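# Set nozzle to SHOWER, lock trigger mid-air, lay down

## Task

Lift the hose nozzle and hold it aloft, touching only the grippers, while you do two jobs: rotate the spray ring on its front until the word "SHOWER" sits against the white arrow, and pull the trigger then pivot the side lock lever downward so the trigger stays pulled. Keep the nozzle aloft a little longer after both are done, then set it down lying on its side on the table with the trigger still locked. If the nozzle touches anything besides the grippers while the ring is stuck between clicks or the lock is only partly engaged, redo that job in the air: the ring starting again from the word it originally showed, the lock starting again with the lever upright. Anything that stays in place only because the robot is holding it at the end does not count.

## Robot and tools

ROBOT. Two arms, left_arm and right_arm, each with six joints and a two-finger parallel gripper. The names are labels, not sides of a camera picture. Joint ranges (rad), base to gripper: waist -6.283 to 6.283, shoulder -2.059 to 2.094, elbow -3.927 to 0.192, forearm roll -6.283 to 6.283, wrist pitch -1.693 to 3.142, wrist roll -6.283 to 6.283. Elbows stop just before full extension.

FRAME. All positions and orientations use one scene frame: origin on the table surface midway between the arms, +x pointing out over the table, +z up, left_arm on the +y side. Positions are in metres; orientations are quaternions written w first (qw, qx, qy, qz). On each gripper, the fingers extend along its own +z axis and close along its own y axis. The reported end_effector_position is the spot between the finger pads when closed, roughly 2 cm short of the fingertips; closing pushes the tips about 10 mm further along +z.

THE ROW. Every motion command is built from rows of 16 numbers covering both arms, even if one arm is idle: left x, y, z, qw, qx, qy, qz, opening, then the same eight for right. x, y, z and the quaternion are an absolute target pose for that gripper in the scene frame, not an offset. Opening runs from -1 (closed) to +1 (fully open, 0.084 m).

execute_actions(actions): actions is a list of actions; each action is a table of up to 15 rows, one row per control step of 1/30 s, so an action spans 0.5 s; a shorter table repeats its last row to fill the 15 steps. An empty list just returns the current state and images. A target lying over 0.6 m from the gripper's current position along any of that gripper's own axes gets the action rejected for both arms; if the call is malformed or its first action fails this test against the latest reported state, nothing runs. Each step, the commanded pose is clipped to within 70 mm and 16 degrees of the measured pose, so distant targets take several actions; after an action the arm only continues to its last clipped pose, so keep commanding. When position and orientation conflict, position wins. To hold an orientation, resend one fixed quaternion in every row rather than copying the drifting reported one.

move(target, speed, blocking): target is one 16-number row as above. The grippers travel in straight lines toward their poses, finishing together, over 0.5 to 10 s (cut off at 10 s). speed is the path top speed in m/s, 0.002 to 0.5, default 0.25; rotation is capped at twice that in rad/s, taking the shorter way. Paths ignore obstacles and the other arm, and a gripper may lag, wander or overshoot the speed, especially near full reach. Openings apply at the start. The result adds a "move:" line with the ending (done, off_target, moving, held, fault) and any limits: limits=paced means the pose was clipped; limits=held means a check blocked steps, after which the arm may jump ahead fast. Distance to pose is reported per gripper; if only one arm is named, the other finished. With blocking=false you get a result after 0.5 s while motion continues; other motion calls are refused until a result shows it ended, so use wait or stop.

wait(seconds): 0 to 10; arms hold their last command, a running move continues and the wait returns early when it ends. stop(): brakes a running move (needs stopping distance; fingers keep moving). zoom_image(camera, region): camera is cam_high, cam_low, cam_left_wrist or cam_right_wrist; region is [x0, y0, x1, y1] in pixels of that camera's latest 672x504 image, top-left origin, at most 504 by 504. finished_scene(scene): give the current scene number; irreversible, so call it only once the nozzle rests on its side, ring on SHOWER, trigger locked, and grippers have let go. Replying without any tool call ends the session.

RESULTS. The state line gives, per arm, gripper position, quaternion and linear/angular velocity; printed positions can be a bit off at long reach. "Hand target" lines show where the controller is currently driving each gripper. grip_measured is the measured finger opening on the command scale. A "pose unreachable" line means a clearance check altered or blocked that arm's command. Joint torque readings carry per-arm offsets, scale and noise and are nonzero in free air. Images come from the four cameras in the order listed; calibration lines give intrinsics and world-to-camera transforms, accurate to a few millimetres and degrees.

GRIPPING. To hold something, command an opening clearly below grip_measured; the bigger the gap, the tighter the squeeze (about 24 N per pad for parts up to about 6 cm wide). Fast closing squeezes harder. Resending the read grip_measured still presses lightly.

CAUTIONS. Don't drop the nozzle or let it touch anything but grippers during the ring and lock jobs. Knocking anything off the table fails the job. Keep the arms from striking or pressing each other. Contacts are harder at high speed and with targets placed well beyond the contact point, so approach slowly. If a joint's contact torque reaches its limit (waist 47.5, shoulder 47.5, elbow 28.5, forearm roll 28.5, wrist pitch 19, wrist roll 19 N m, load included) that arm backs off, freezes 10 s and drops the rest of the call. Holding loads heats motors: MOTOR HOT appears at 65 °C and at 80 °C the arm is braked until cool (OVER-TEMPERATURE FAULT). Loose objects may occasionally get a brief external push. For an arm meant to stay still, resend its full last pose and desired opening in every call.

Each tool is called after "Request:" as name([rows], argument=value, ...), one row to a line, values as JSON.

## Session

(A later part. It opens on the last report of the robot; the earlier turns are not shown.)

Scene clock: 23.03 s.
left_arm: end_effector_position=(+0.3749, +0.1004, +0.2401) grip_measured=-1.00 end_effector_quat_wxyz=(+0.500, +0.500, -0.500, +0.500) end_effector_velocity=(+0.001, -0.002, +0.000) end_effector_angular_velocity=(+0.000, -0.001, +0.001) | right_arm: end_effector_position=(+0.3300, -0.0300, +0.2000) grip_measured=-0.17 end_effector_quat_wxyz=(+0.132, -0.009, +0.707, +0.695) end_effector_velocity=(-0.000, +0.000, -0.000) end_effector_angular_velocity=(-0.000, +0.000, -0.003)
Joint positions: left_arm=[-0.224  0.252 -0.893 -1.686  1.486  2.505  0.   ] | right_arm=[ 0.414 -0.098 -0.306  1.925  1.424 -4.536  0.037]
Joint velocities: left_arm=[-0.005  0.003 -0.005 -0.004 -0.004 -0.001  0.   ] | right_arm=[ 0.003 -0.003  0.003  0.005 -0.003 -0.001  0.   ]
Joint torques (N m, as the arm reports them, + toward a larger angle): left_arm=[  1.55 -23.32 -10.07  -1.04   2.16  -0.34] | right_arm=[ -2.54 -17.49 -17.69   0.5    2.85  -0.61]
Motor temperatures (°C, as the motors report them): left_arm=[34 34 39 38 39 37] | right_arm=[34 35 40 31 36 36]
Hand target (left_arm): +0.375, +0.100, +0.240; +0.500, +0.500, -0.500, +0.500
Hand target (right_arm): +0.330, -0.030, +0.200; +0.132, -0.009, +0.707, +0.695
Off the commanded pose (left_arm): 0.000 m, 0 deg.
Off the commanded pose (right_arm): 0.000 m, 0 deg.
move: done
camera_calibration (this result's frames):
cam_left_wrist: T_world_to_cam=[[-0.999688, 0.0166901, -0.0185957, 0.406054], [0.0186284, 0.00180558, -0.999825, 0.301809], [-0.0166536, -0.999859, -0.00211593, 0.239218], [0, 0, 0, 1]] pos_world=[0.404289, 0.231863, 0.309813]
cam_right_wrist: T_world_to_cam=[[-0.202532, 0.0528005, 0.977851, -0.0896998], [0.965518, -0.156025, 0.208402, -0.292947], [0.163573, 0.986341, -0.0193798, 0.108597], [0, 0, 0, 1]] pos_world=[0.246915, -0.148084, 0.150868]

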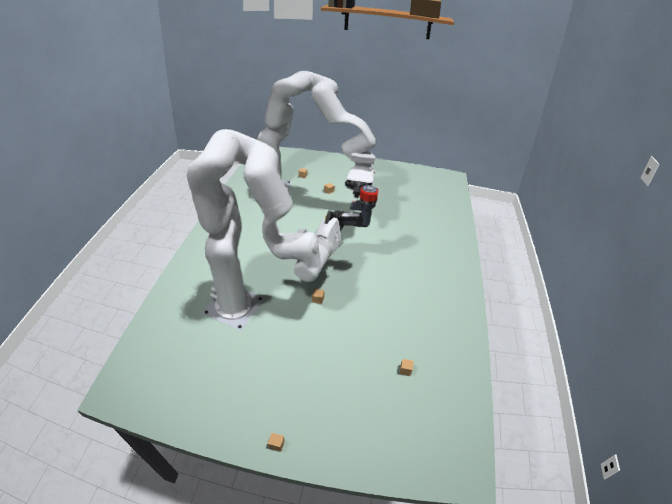

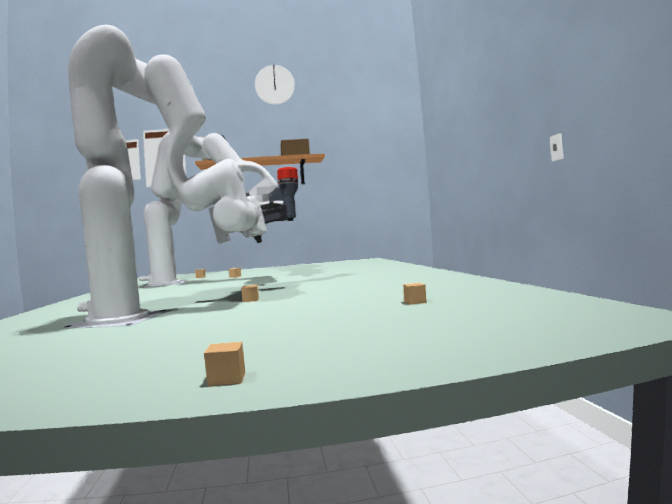

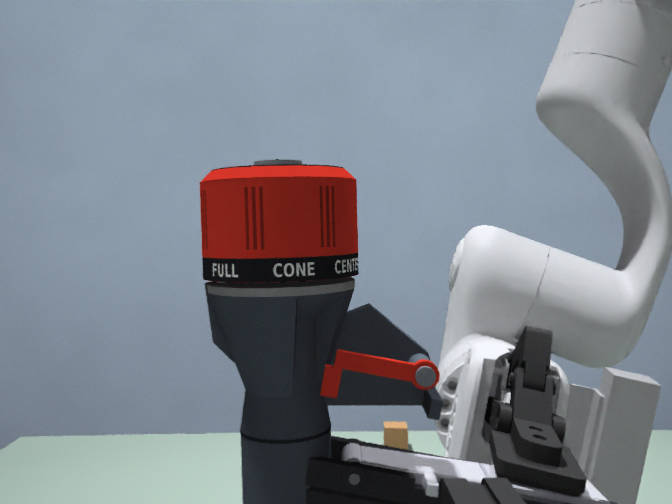

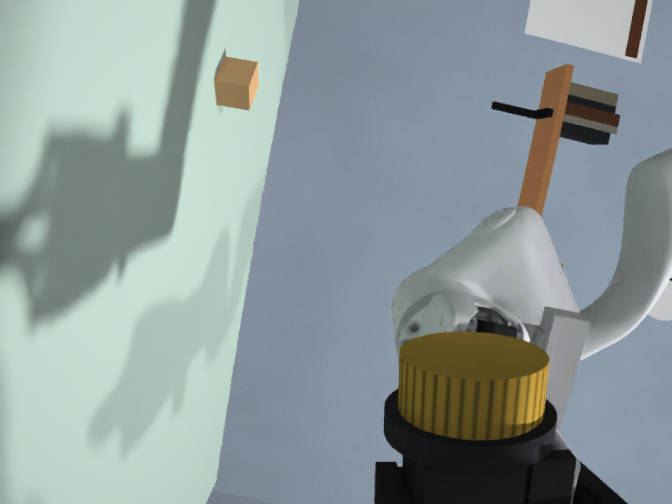

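Request:
move(target=[0.391,0.035,0.296,0.5,0.5,-0.5,0.5,-1,0.33,-0.03,0.2,0.1318,-0.009,0.7071,0.6947,-1], speed=0.1)

Request:
move(target=[0.391,0.016,0.296,0.5,0.5,-0.5,0.5,-1,0.33,-0.03,0.2,0.1318,-0.009,0.7071,0.6947,-1], speed=0.03)

Request:
zoom_image(camera="cam_high", region=[325, 165, 395, 235])

Request:
zoom_image(camera="cam_low", region=[245, 155, 315, 225])

Scene clock: 25.57 s.
left_arm: end_effector_position=(+0.3909, +0.0354, +0.2959) grip_measured=-1.00 end_effector_quat_wxyz=(+0.500, +0.500, -0.500, +0.500) end_effector_velocity=(+0.001, -0.002, +0.002) end_effector_angular_velocity=(-0.000, -0.002, -0.000) | right_arm: end_effector_position=(+0.3300, -0.0300, +0.2000) grip_measured=-0.17 end_effector_quat_wxyz=(+0.132, -0.009, +0.707, +0.695) end_effector_velocity=(+0.000, +0.000, +0.000) end_effector_angular_velocity=(+0.000, -0.001, -0.000)
Joint positions: left_arm=[-0.378  0.213 -1.011 -1.782  1.36   2.366  0.   ] | right_arm=[ 0.414 -0.098 -0.305  1.925  1.424 -4.536  0.037]
Joint velocities: left_arm=[-0.004  0.001 -0.007 -0.002 -0.004 -0.004  0.   ] | right_arm=[ 0. -0. -0.  0. -0.  0. -0.]
Joint torques (N m, as the arm reports them, + toward a larger angle): left_arm=[  1.66 -23.83 -11.01  -1.11   1.91  -0.31] | right_arm=[ -2.21 -17.06 -17.42   0.52   2.81  -0.55]
Motor temperatures (°C, as the motors report them): left_arm=[34 34 39 38 39 37] | right_arm=[34 35 40 31 36 36]
Hand target (left_arm): +0.391, +0.035, +0.296; +0.500, +0.500, -0.500, +0.500
Hand target (right_arm): +0.330, -0.030, +0.200; +0.132, -0.009, +0.707, +0.695
Off the commanded pose (left_arm): 0.000 m, 0 deg.
Off the commanded pose (right_arm): 0.000 m, 0 deg.
move: done
camera_calibration (this result's frames):
cam_left_wrist: T_world_to_cam=[[-0.999692, 0.0166752, -0.0183928, 0.424116], [0.0184257, 0.00181984, -0.999829, 0.357494], [-0.0166388, -0.999859, -0.00212653, 0.174532], [0, 0, 0, 1]] pos_world=[0.420302, 0.166785, 0.365605]
cam_right_wrist: T_world_to_cam=[[-0.202643, 0.052596, 0.977839, -0.0897086], [0.965435, -0.156424, 0.208486, -0.292935], [0.163923, 0.986289, -0.0190798, 0.108387], [0, 0, 0, 1]] pos_world=[0.246864, -0.148005, 0.150861]

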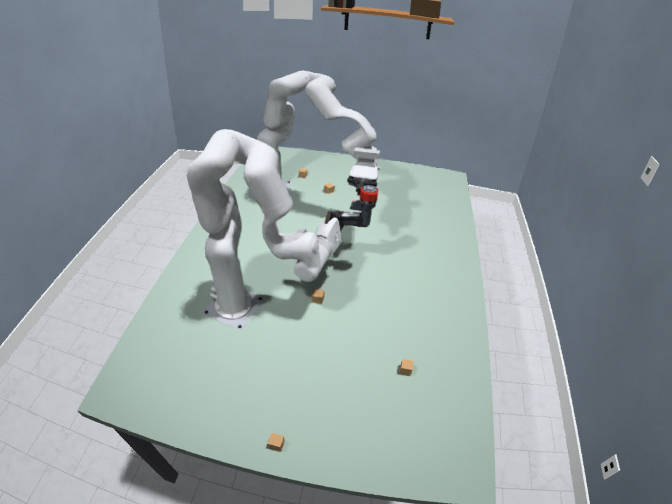

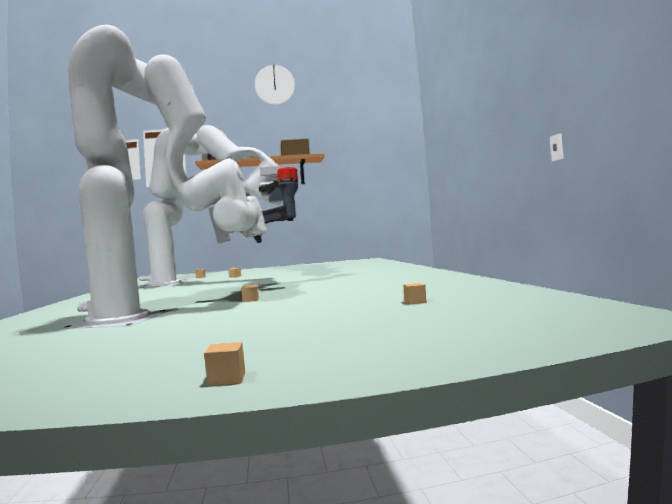

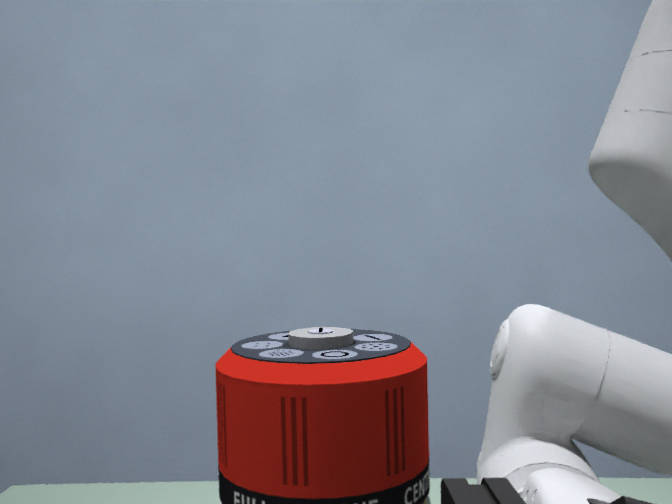

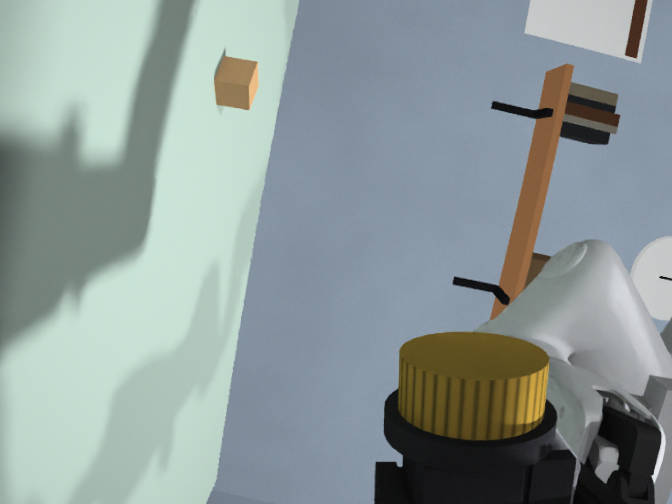

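Scene clock: 26.57 s.
left_arm: end_effector_position=(+0.3910, +0.0163, +0.2960) grip_measured=-1.00 end_effector_quat_wxyz=(+0.500, +0.500, -0.500, +0.500) end_effector_velocity=(+0.001, -0.001, +0.000) end_effector_angular_velocity=(-0.000, -0.000, +0.002) | right_arm: end_effector_position=(+0.3300, -0.0300, +0.2000) grip_measured=-0.17 end_effector_quat_wxyz=(+0.132, -0.009, +0.707, +0.695) end_effector_velocity=(-0.000, -0.000, +0.000) end_effector_angular_velocity=(-0.000, -0.000, +0.000)
Joint positions: left_arm=[-0.422  0.231 -1.036 -1.811  1.328  2.366  0.   ] | right_arm=[ 0.414 -0.098 -0.305  1.925  1.424 -4.536  0.037]
Joint velocities: left_arm=[-0.003  0.002 -0.004 -0.003 -0.004 -0.     0.   ] | right_arm=[ 0. -0.  0. -0. -0.  0.  0.]
Joint torques (N m, as the arm reports them, + toward a larger angle): left_arm=[  1.87 -24.58 -11.28  -1.     2.04  -0.36] | right_arm=[ -2.17 -17.98 -17.88   0.32   2.6   -0.38]
Motor temperatures (°C, as the motors report them): left_arm=[34 34 39 38 39 37] | right_arm=[34 35 40 31 36 36]
Hand target (left_arm): +0.391, +0.016, +0.296; +0.500, +0.500, -0.500, +0.500
Hand target (right_arm): +0.330, -0.030, +0.200; +0.132, -0.009, +0.707, +0.695
Off the commanded pose (left_arm): 0.000 m, 0 deg.
Off the commanded pose (right_arm): 0.000 m, 0 deg.
move: done
camera_calibration (this result's frames):
cam_left_wrist: T_world_to_cam=[[-0.999677, 0.0171858, -0.0187359, 0.424628], [0.0187768, 0.00222414, -0.999821, 0.35753], [-0.017141, -0.99985, -0.00254612, 0.155758], [0, 0, 0, 1]] pos_world=[0.420447, 0.147642, 0.365819]
cam_right_wrist: T_world_to_cam=[[-0.202643, 0.0525948, 0.977839, -0.0897083], [0.965435, -0.156424, 0.208486, -0.292935], [0.163923, 0.986289, -0.0190786, 0.108387], [0, 0, 0, 1]] pos_world=[0.246864, -0.148005, 0.150861]

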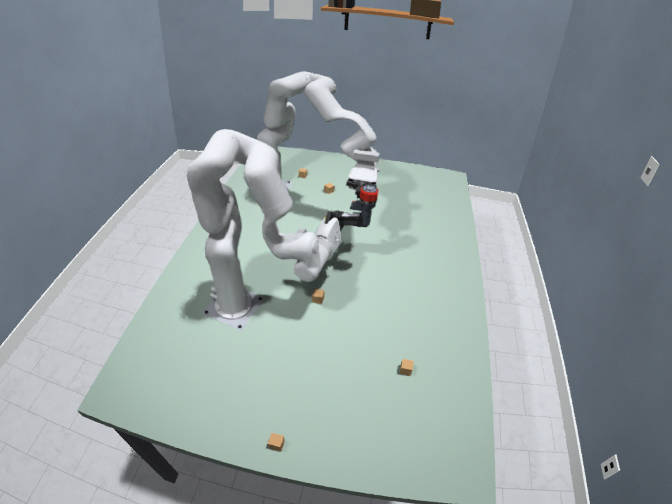

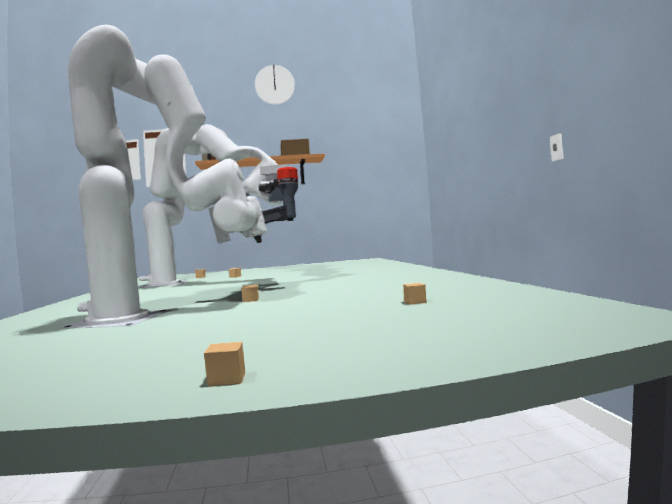

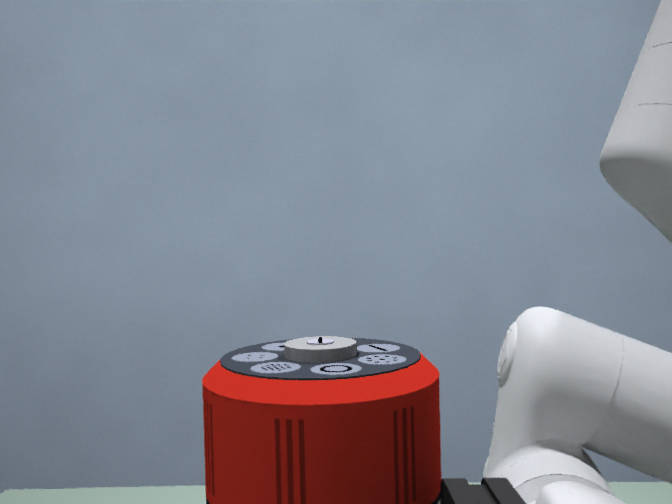

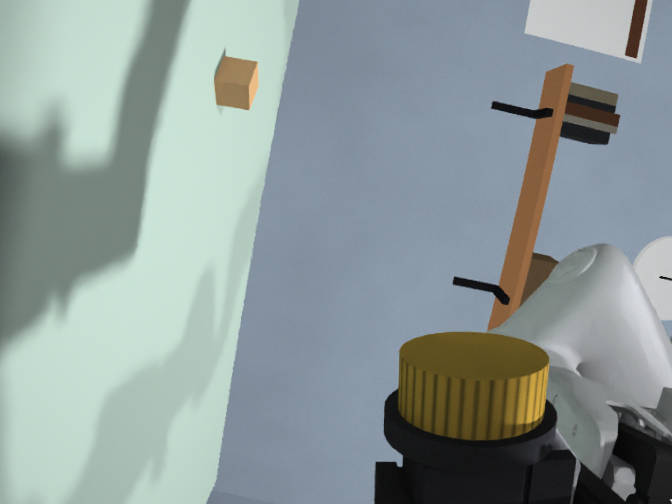

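Region (325, 165, 395, 235) of cam_high's 672x504 image, scaled by 7.200, with more detail than that image has.

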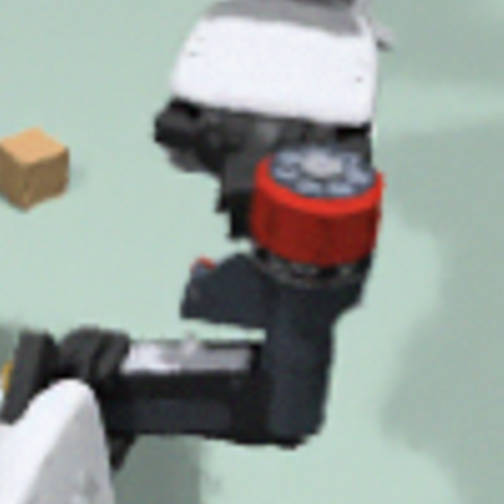

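Region (245, 155, 315, 225) of cam_low's 672x504 image, scaled by 7.200, with more detail than that image has.

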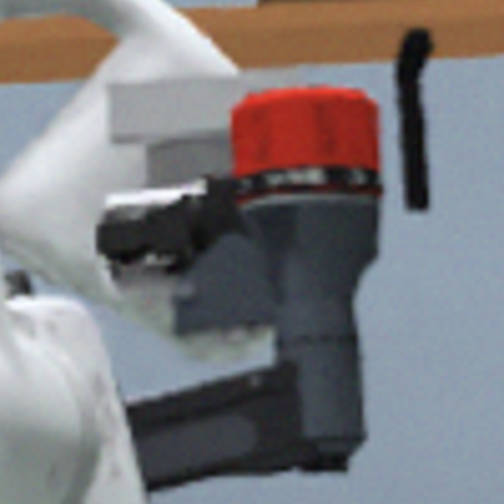

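Request:
move(target=[0.391,0.019,0.272,0.5,0.5,-0.5,0.5,-1,0.33,-0.03,0.2,0.1318,-0.009,0.7071,0.6947,-1], speed=0.02)

Request:
zoom_image(camera="cam_low", region=[245, 155, 315, 225])

Scene clock: 28.63 s.
left_arm: end_effector_position=(+0.3909, +0.0189, +0.2721) grip_measured=-1.00 end_effector_quat_wxyz=(+0.500, +0.500, -0.500, +0.500) end_effector_velocity=(+0.001, +0.000, -0.001) end_effector_angular_velocity=(-0.002, -0.003, +0.000) | right_arm: end_effector_position=(+0.3301, -0.0300, +0.2002) grip_measured=-0.17 end_effector_quat_wxyz=(+0.132, -0.009, +0.707, +0.695) end_effector_velocity=(+0.000, -0.000, -0.000) end_effector_angular_velocity=(-0.001, +0.001, -0.000)
Joint positions: left_arm=[-0.414  0.276 -1.029 -1.817  1.346  2.417  0.   ] | right_arm=[ 0.414 -0.098 -0.305  1.925  1.424 -4.536  0.037]
Joint velocities: left_arm=[ 0.002  0.004 -0.001 -0.001  0.003  0.006  0.   ] | right_arm=[ 0.     0.001 -0.001 -0.    -0.001  0.    -0.   ]
Joint torques (N m, as the arm reports them, + toward a larger angle): left_arm=[  1.52 -24.76 -11.    -1.21   2.13  -0.33] | right_arm=[ -2.06 -17.52 -17.67   0.16   2.94  -0.44]
Motor temperatures (°C, as the motors report them): left_arm=[34 34 39 38 39 37] | right_arm=[34 35 40 31 36 36]
Hand target (left_arm): +0.391, +0.019, +0.272; +0.500, +0.500, -0.500, +0.500
Hand target (right_arm): +0.330, -0.030, +0.200; +0.132, -0.009, +0.707, +0.695
Off the commanded pose (left_arm): 0.000 m, 0 deg.
Off the commanded pose (right_arm): 0.000 m, 0 deg.
move: done
camera_calibration (this result's frames):
cam_left_wrist: T_world_to_cam=[[-0.999677, 0.0174866, -0.0184564, 0.423979], [0.0185057, 0.00265988, -0.999825, 0.333659], [-0.0174344, -0.999844, -0.00298263, 0.158616], [0, 0, 0, 1]] pos_world=[0.420433, 0.15029, 0.341899]
cam_right_wrist: T_world_to_cam=[[-0.203013, 0.0523368, 0.977776, -0.0897269], [0.96535, -0.15652, 0.20881, -0.2931], [0.16397, 0.986287, -0.0187478, 0.10827], [0, 0, 0, 1]] pos_world=[0.246976, -0.147965, 0.150965]

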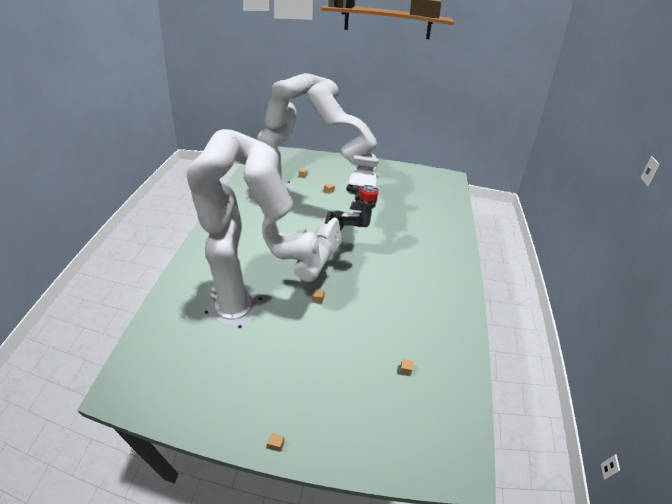

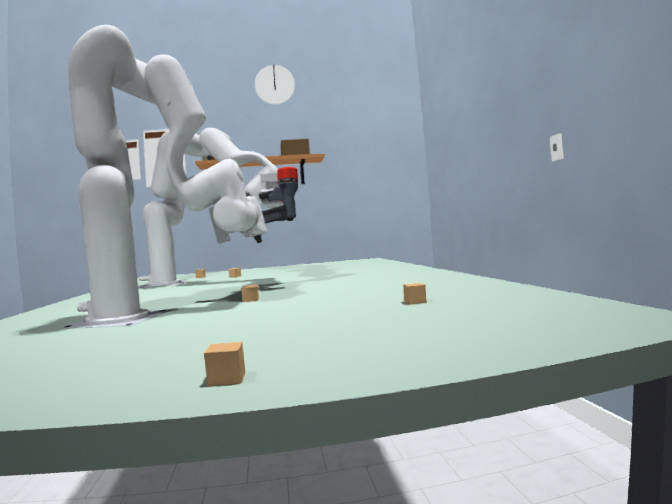

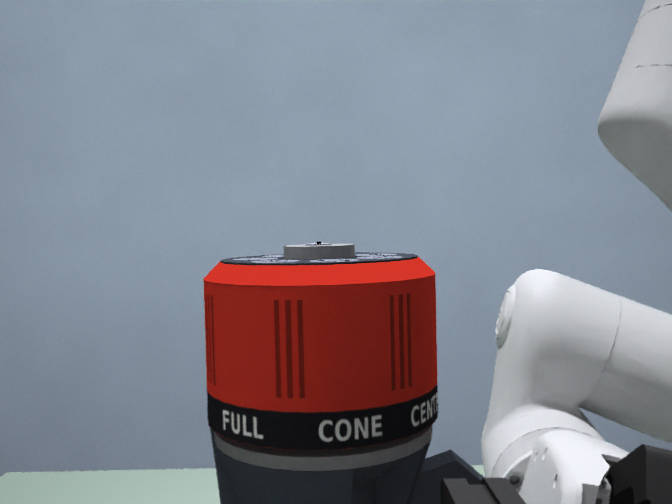

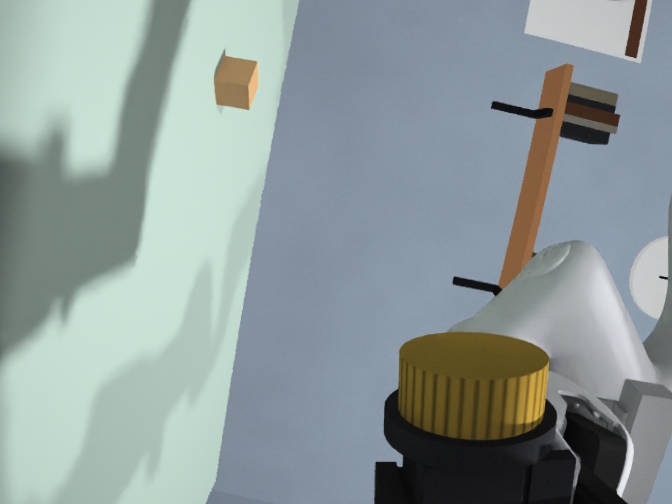

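Region (245, 155, 315, 225) of cam_low's 672x504 image, scaled by 7.200, with more detail than that image has.

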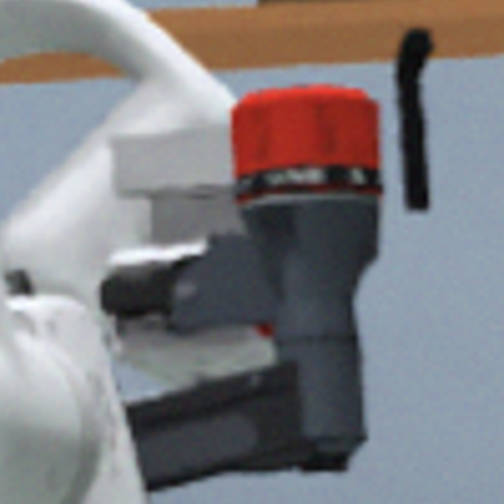

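Slipped off; retry deeper.

Request:
move(target=[0.391,0.022,0.294,0.5,0.5,-0.5,0.5,-1,0.33,-0.03,0.2,0.1318,-0.009,0.7071,0.6947,-1], speed=0.04)

Request:
move(target=[0.391,0.011,0.294,0.5,0.5,-0.5,0.5,-1,0.33,-0.03,0.2,0.1318,-0.009,0.7071,0.6947,-1], speed=0.03)

Request:
move(target=[0.391,0.011,0.262,0.5,0.5,-0.5,0.5,-1,0.33,-0.03,0.2,0.1318,-0.009,0.7071,0.6947,-1], speed=0.02)

Request:
zoom_image(camera="cam_low", region=[245, 155, 315, 225])

Scene clock: 31.20 s.
left_arm: end_effector_position=(+0.3910, +0.0220, +0.2937) grip_measured=-1.00 end_effector_quat_wxyz=(+0.500, +0.500, -0.500, +0.500) end_effector_velocity=(+0.001, +0.001, +0.002) end_effector_angular_velocity=(+0.001, +0.001, +0.002) | right_arm: end_effector_position=(+0.3300, -0.0300, +0.2000) grip_measured=-0.17 end_effector_quat_wxyz=(+0.132, -0.009, +0.707, +0.695) end_effector_velocity=(+0.000, +0.000, +0.000) end_effector_angular_velocity=(+0.000, -0.000, -0.000)
Joint positions: left_arm=[-0.409  0.23  -1.028 -1.803  1.339  2.371  0.   ] | right_arm=[ 0.414 -0.098 -0.305  1.925  1.424 -4.536  0.037]
Joint velocities: left_arm=[ 0.002 -0.005  0.     0.002 -0.001 -0.006  0.   ] | right_arm=[-0.     0.001 -0.001  0.     0.     0.     0.   ]
Joint torques (N m, as the arm reports them, + toward a larger angle): left_arm=[  1.77 -24.45 -11.21  -1.02   1.87  -0.31] | right_arm=[ -2.12 -17.89 -17.59   0.86   2.75  -0.46]
Motor temperatures (°C, as the motors report them): left_arm=[34 34 39 38 39 37] | right_arm=[34 35 40 31 36 36]
Hand target (left_arm): +0.391, +0.022, +0.294; +0.500, +0.500, -0.500, +0.500
Hand target (right_arm): +0.330, -0.030, +0.200; +0.132, -0.009, +0.707, +0.695
Off the commanded pose (left_arm): 0.000 m, 0 deg.
Off the commanded pose (right_arm): 0.000 m, 0 deg.
move: done
camera_calibration (this result's frames):
cam_left_wrist: T_world_to_cam=[[-0.99968, 0.0171361, -0.0186085, 0.424426], [0.0186494, 0.00222755, -0.999824, 0.355204], [-0.0170917, -0.999851, -0.00254641, 0.161456], [0, 0, 0, 1]] pos_world=[0.420426, 0.153368, 0.36345]
cam_right_wrist: T_world_to_cam=[[-0.202642, 0.0525945, 0.97784, -0.0897083], [0.965436, -0.156418, 0.208485, -0.292933], [0.163917, 0.98629, -0.0190797, 0.108389], [0, 0, 0, 1]] pos_world=[0.246863, -0.148005, 0.15086]

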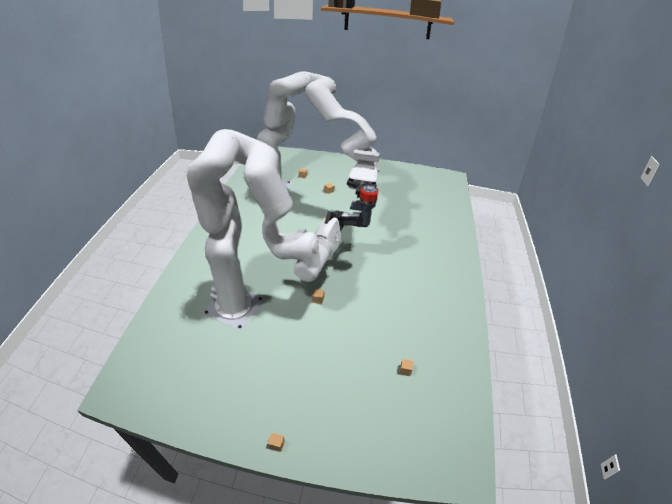

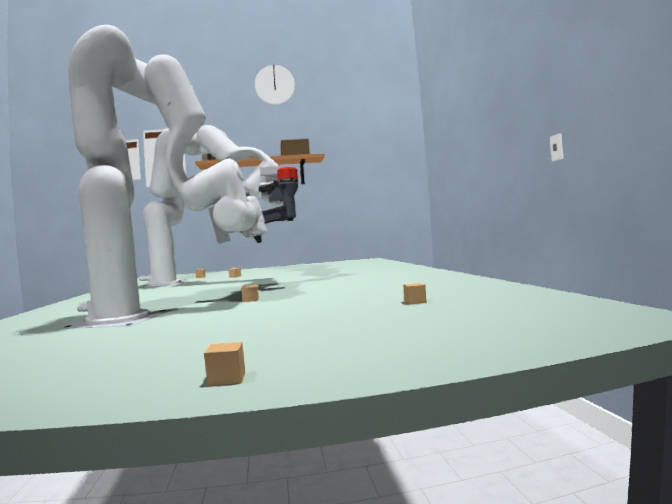

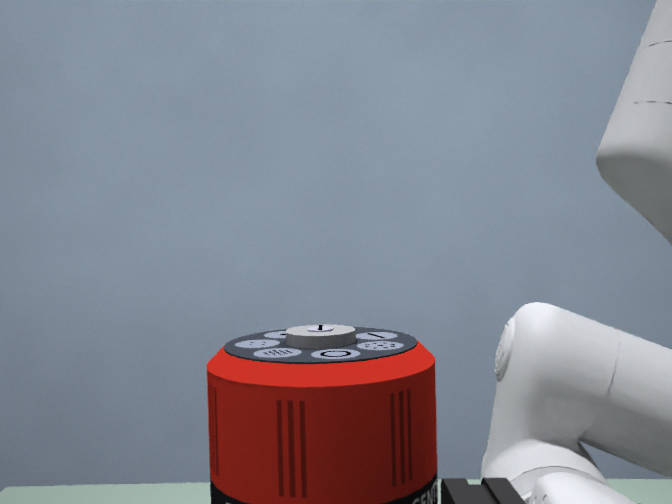

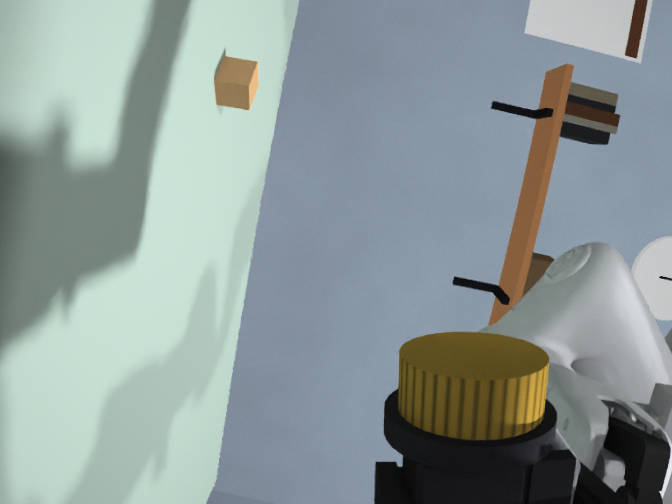

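Scene clock: 32.00 s.
left_arm: end_effector_position=(+0.3910, +0.0113, +0.2940) grip_measured=-1.00 end_effector_quat_wxyz=(+0.500, +0.500, -0.500, +0.500) end_effector_velocity=(-0.000, -0.002, +0.000) end_effector_angular_velocity=(-0.000, -0.000, -0.000) | right_arm: end_effector_position=(+0.3301, -0.0300, +0.2000) grip_measured=-0.17 end_effector_quat_wxyz=(+0.132, -0.009, +0.707, +0.695) end_effector_velocity=(-0.001, -0.000, -0.001) end_effector_angular_velocity=(-0.000, +0.002, -0.000)
Joint positions: left_arm=[-0.433  0.24  -1.043 -1.82   1.321  2.37   0.   ] | right_arm=[ 0.414 -0.098 -0.305  1.925  1.424 -4.536  0.037]
Joint velocities: left_arm=[-0.005  0.002 -0.003 -0.004 -0.003 -0.     0.   ] | right_arm=[-0.     0.     0.002  0.    -0.    -0.     0.   ]
Joint torques (N m, as the arm reports them, + toward a larger angle): left_arm=[  1.48 -24.71 -11.36  -0.97   2.    -0.37] | right_arm=[ -2.32 -17.8  -17.69   0.65   2.8   -0.37]
Motor temperatures (°C, as the motors report them): left_arm=[34 34 39 38 39 37] | right_arm=[34 35 40 31 36 36]
Hand target (left_arm): +0.391, +0.011, +0.294; +0.500, +0.500, -0.500, +0.500
Hand target (right_arm): +0.330, -0.030, +0.200; +0.132, -0.009, +0.707, +0.695
Off the commanded pose (left_arm): 0.000 m, 0 deg.
Off the commanded pose (right_arm): 0.000 m, 0 deg.
move: done
camera_calibration (this result's frames):
cam_left_wrist: T_world_to_cam=[[-0.999678, 0.0171718, -0.0186831, 0.424665], [0.0187252, 0.0022926, -0.999822, 0.355508], [-0.017126, -0.99985, -0.0026134, 0.150787], [0, 0, 0, 1]] pos_world=[0.420453, 0.142657, 0.363773]
cam_right_wrist: T_world_to_cam=[[-0.202592, 0.0526446, 0.977847, -0.0897096], [0.965408, -0.156644, 0.208448, -0.292994], [0.164147, 0.986251, -0.0190888, 0.108344], [0, 0, 0, 1]] pos_world=[0.2469, -0.148027, 0.150865]

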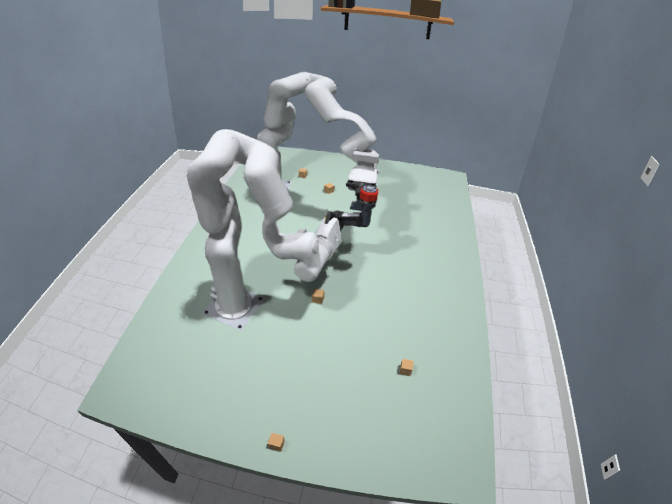

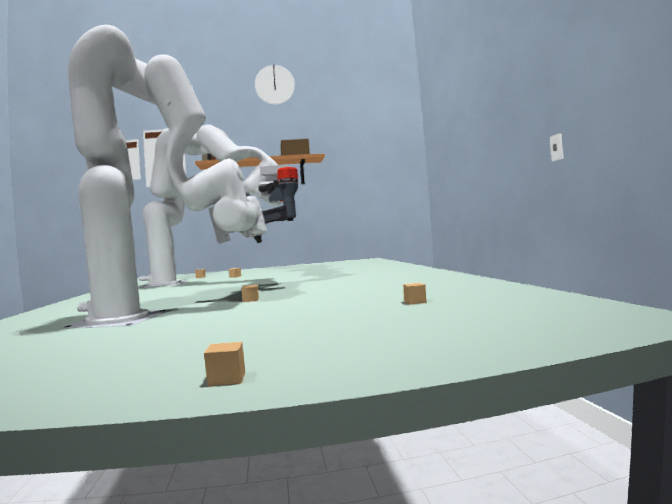

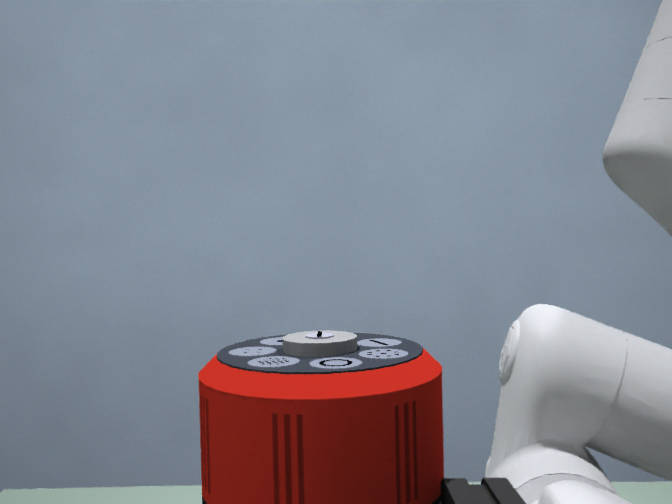

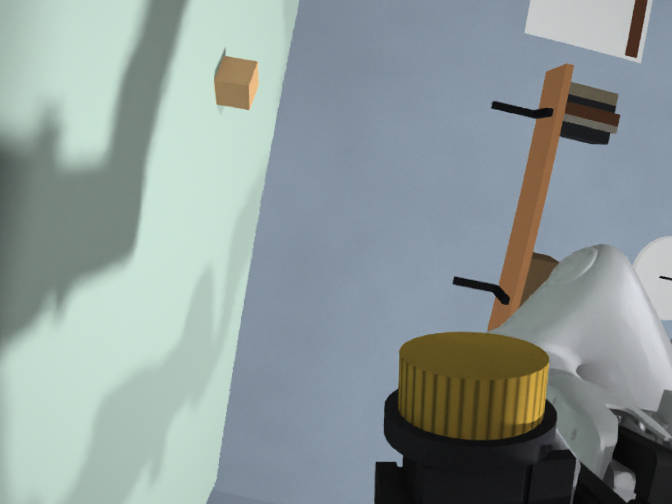

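Scene clock: 33.90 s.
left_arm: end_effector_position=(+0.3910, +0.0110, +0.2621) grip_measured=-1.00 end_effector_quat_wxyz=(+0.500, +0.500, -0.500, +0.500) end_effector_velocity=(-0.000, -0.001, -0.001) end_effector_angular_velocity=(-0.001, -0.003, -0.002) | right_arm: end_effector_position=(+0.3301, -0.0300, +0.2001) grip_measured=-0.17 end_effector_quat_wxyz=(+0.132, -0.009, +0.707, +0.695) end_effector_velocity=(-0.001, -0.000, -0.001) end_effector_angular_velocity=(-0.001, +0.003, -0.000)
Joint positions: left_arm=[-0.43   0.305 -1.039 -1.834  1.34   2.437  0.   ] | right_arm=[ 0.414 -0.098 -0.305  1.925  1.424 -4.536  0.037]
Joint velocities: left_arm=[-0.001  0.004 -0.001 -0.001  0.002  0.006  0.   ] | right_arm=[ 0.     0.     0.002 -0.    -0.001  0.     0.   ]
Joint torques (N m, as the arm reports them, + toward a larger angle): left_arm=[  1.23 -24.94 -10.54  -0.84   2.24  -0.37] | right_arm=[ -2.23 -18.18 -18.8    0.52   3.    -0.16]
Motor temperatures (°C, as the motors report them): left_arm=[34 34 39 38 39 37] | right_arm=[34 35 40 31 36 36]
Hand target (left_arm): +0.391, +0.011, +0.262; +0.500, +0.500, -0.500, +0.500
Hand target (right_arm): +0.330, -0.030, +0.200; +0.132, -0.009, +0.707, +0.695
Off the commanded pose (left_arm): 0.000 m, 0 deg.
Off the commanded pose (right_arm): 0.000 m, 0 deg.
move: done
camera_calibration (this result's frames):
cam_left_wrist: T_world_to_cam=[[-0.999678, 0.0173097, -0.0185434, 0.424049], [0.0185918, 0.00263948, -0.999824, 0.323703], [-0.0172577, -0.999847, -0.00296045, 0.150622], [0, 0, 0, 1]] pos_world=[0.420493, 0.142405, 0.331955]
cam_right_wrist: T_world_to_cam=[[-0.202767, 0.0525339, 0.977817, -0.0897112], [0.965377, -0.15663, 0.208602, -0.293046], [0.164115, 0.986259, -0.0189555, 0.108312], [0, 0, 0, 1]] pos_world=[0.246934, -0.148011, 0.150904]

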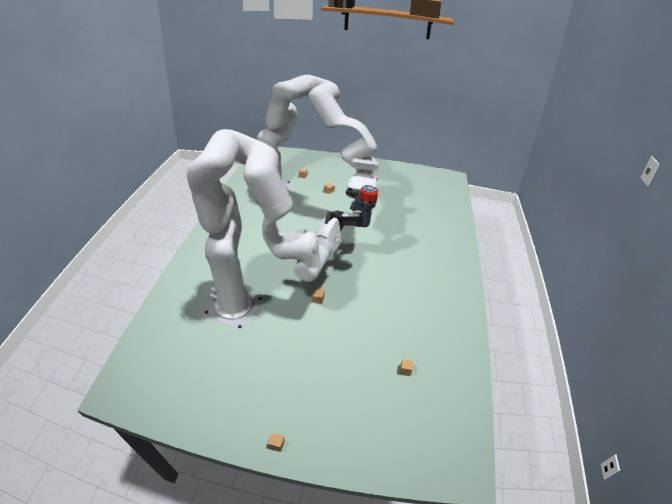

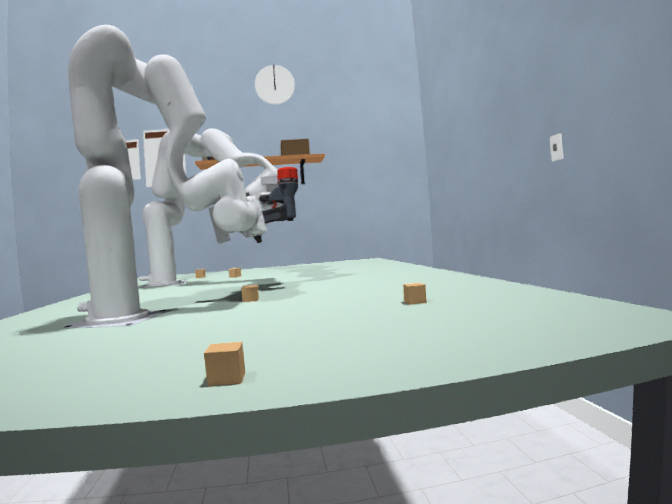

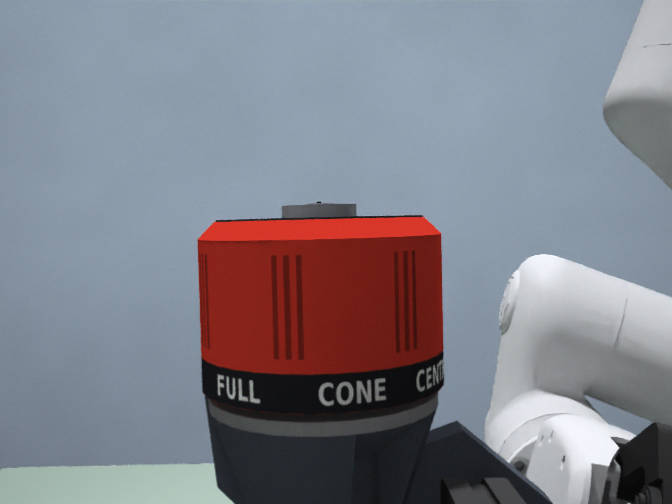

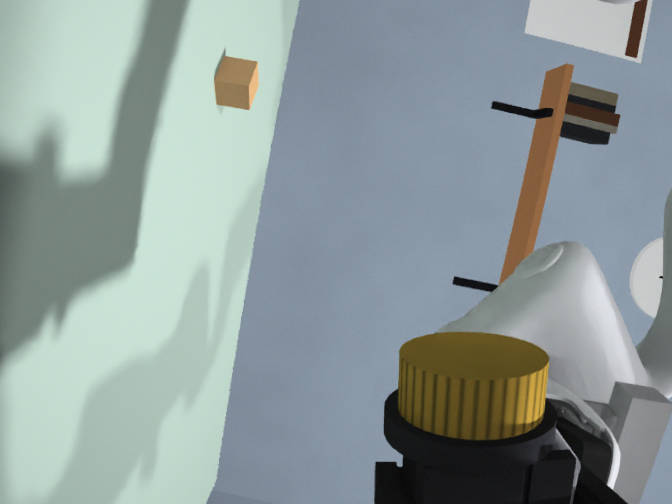

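Region (245, 155, 315, 225) of cam_low's 672x504 image, scaled by 7.200, with more detail than that image has.

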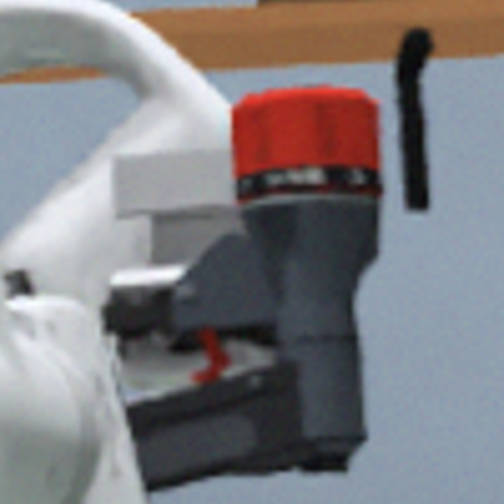

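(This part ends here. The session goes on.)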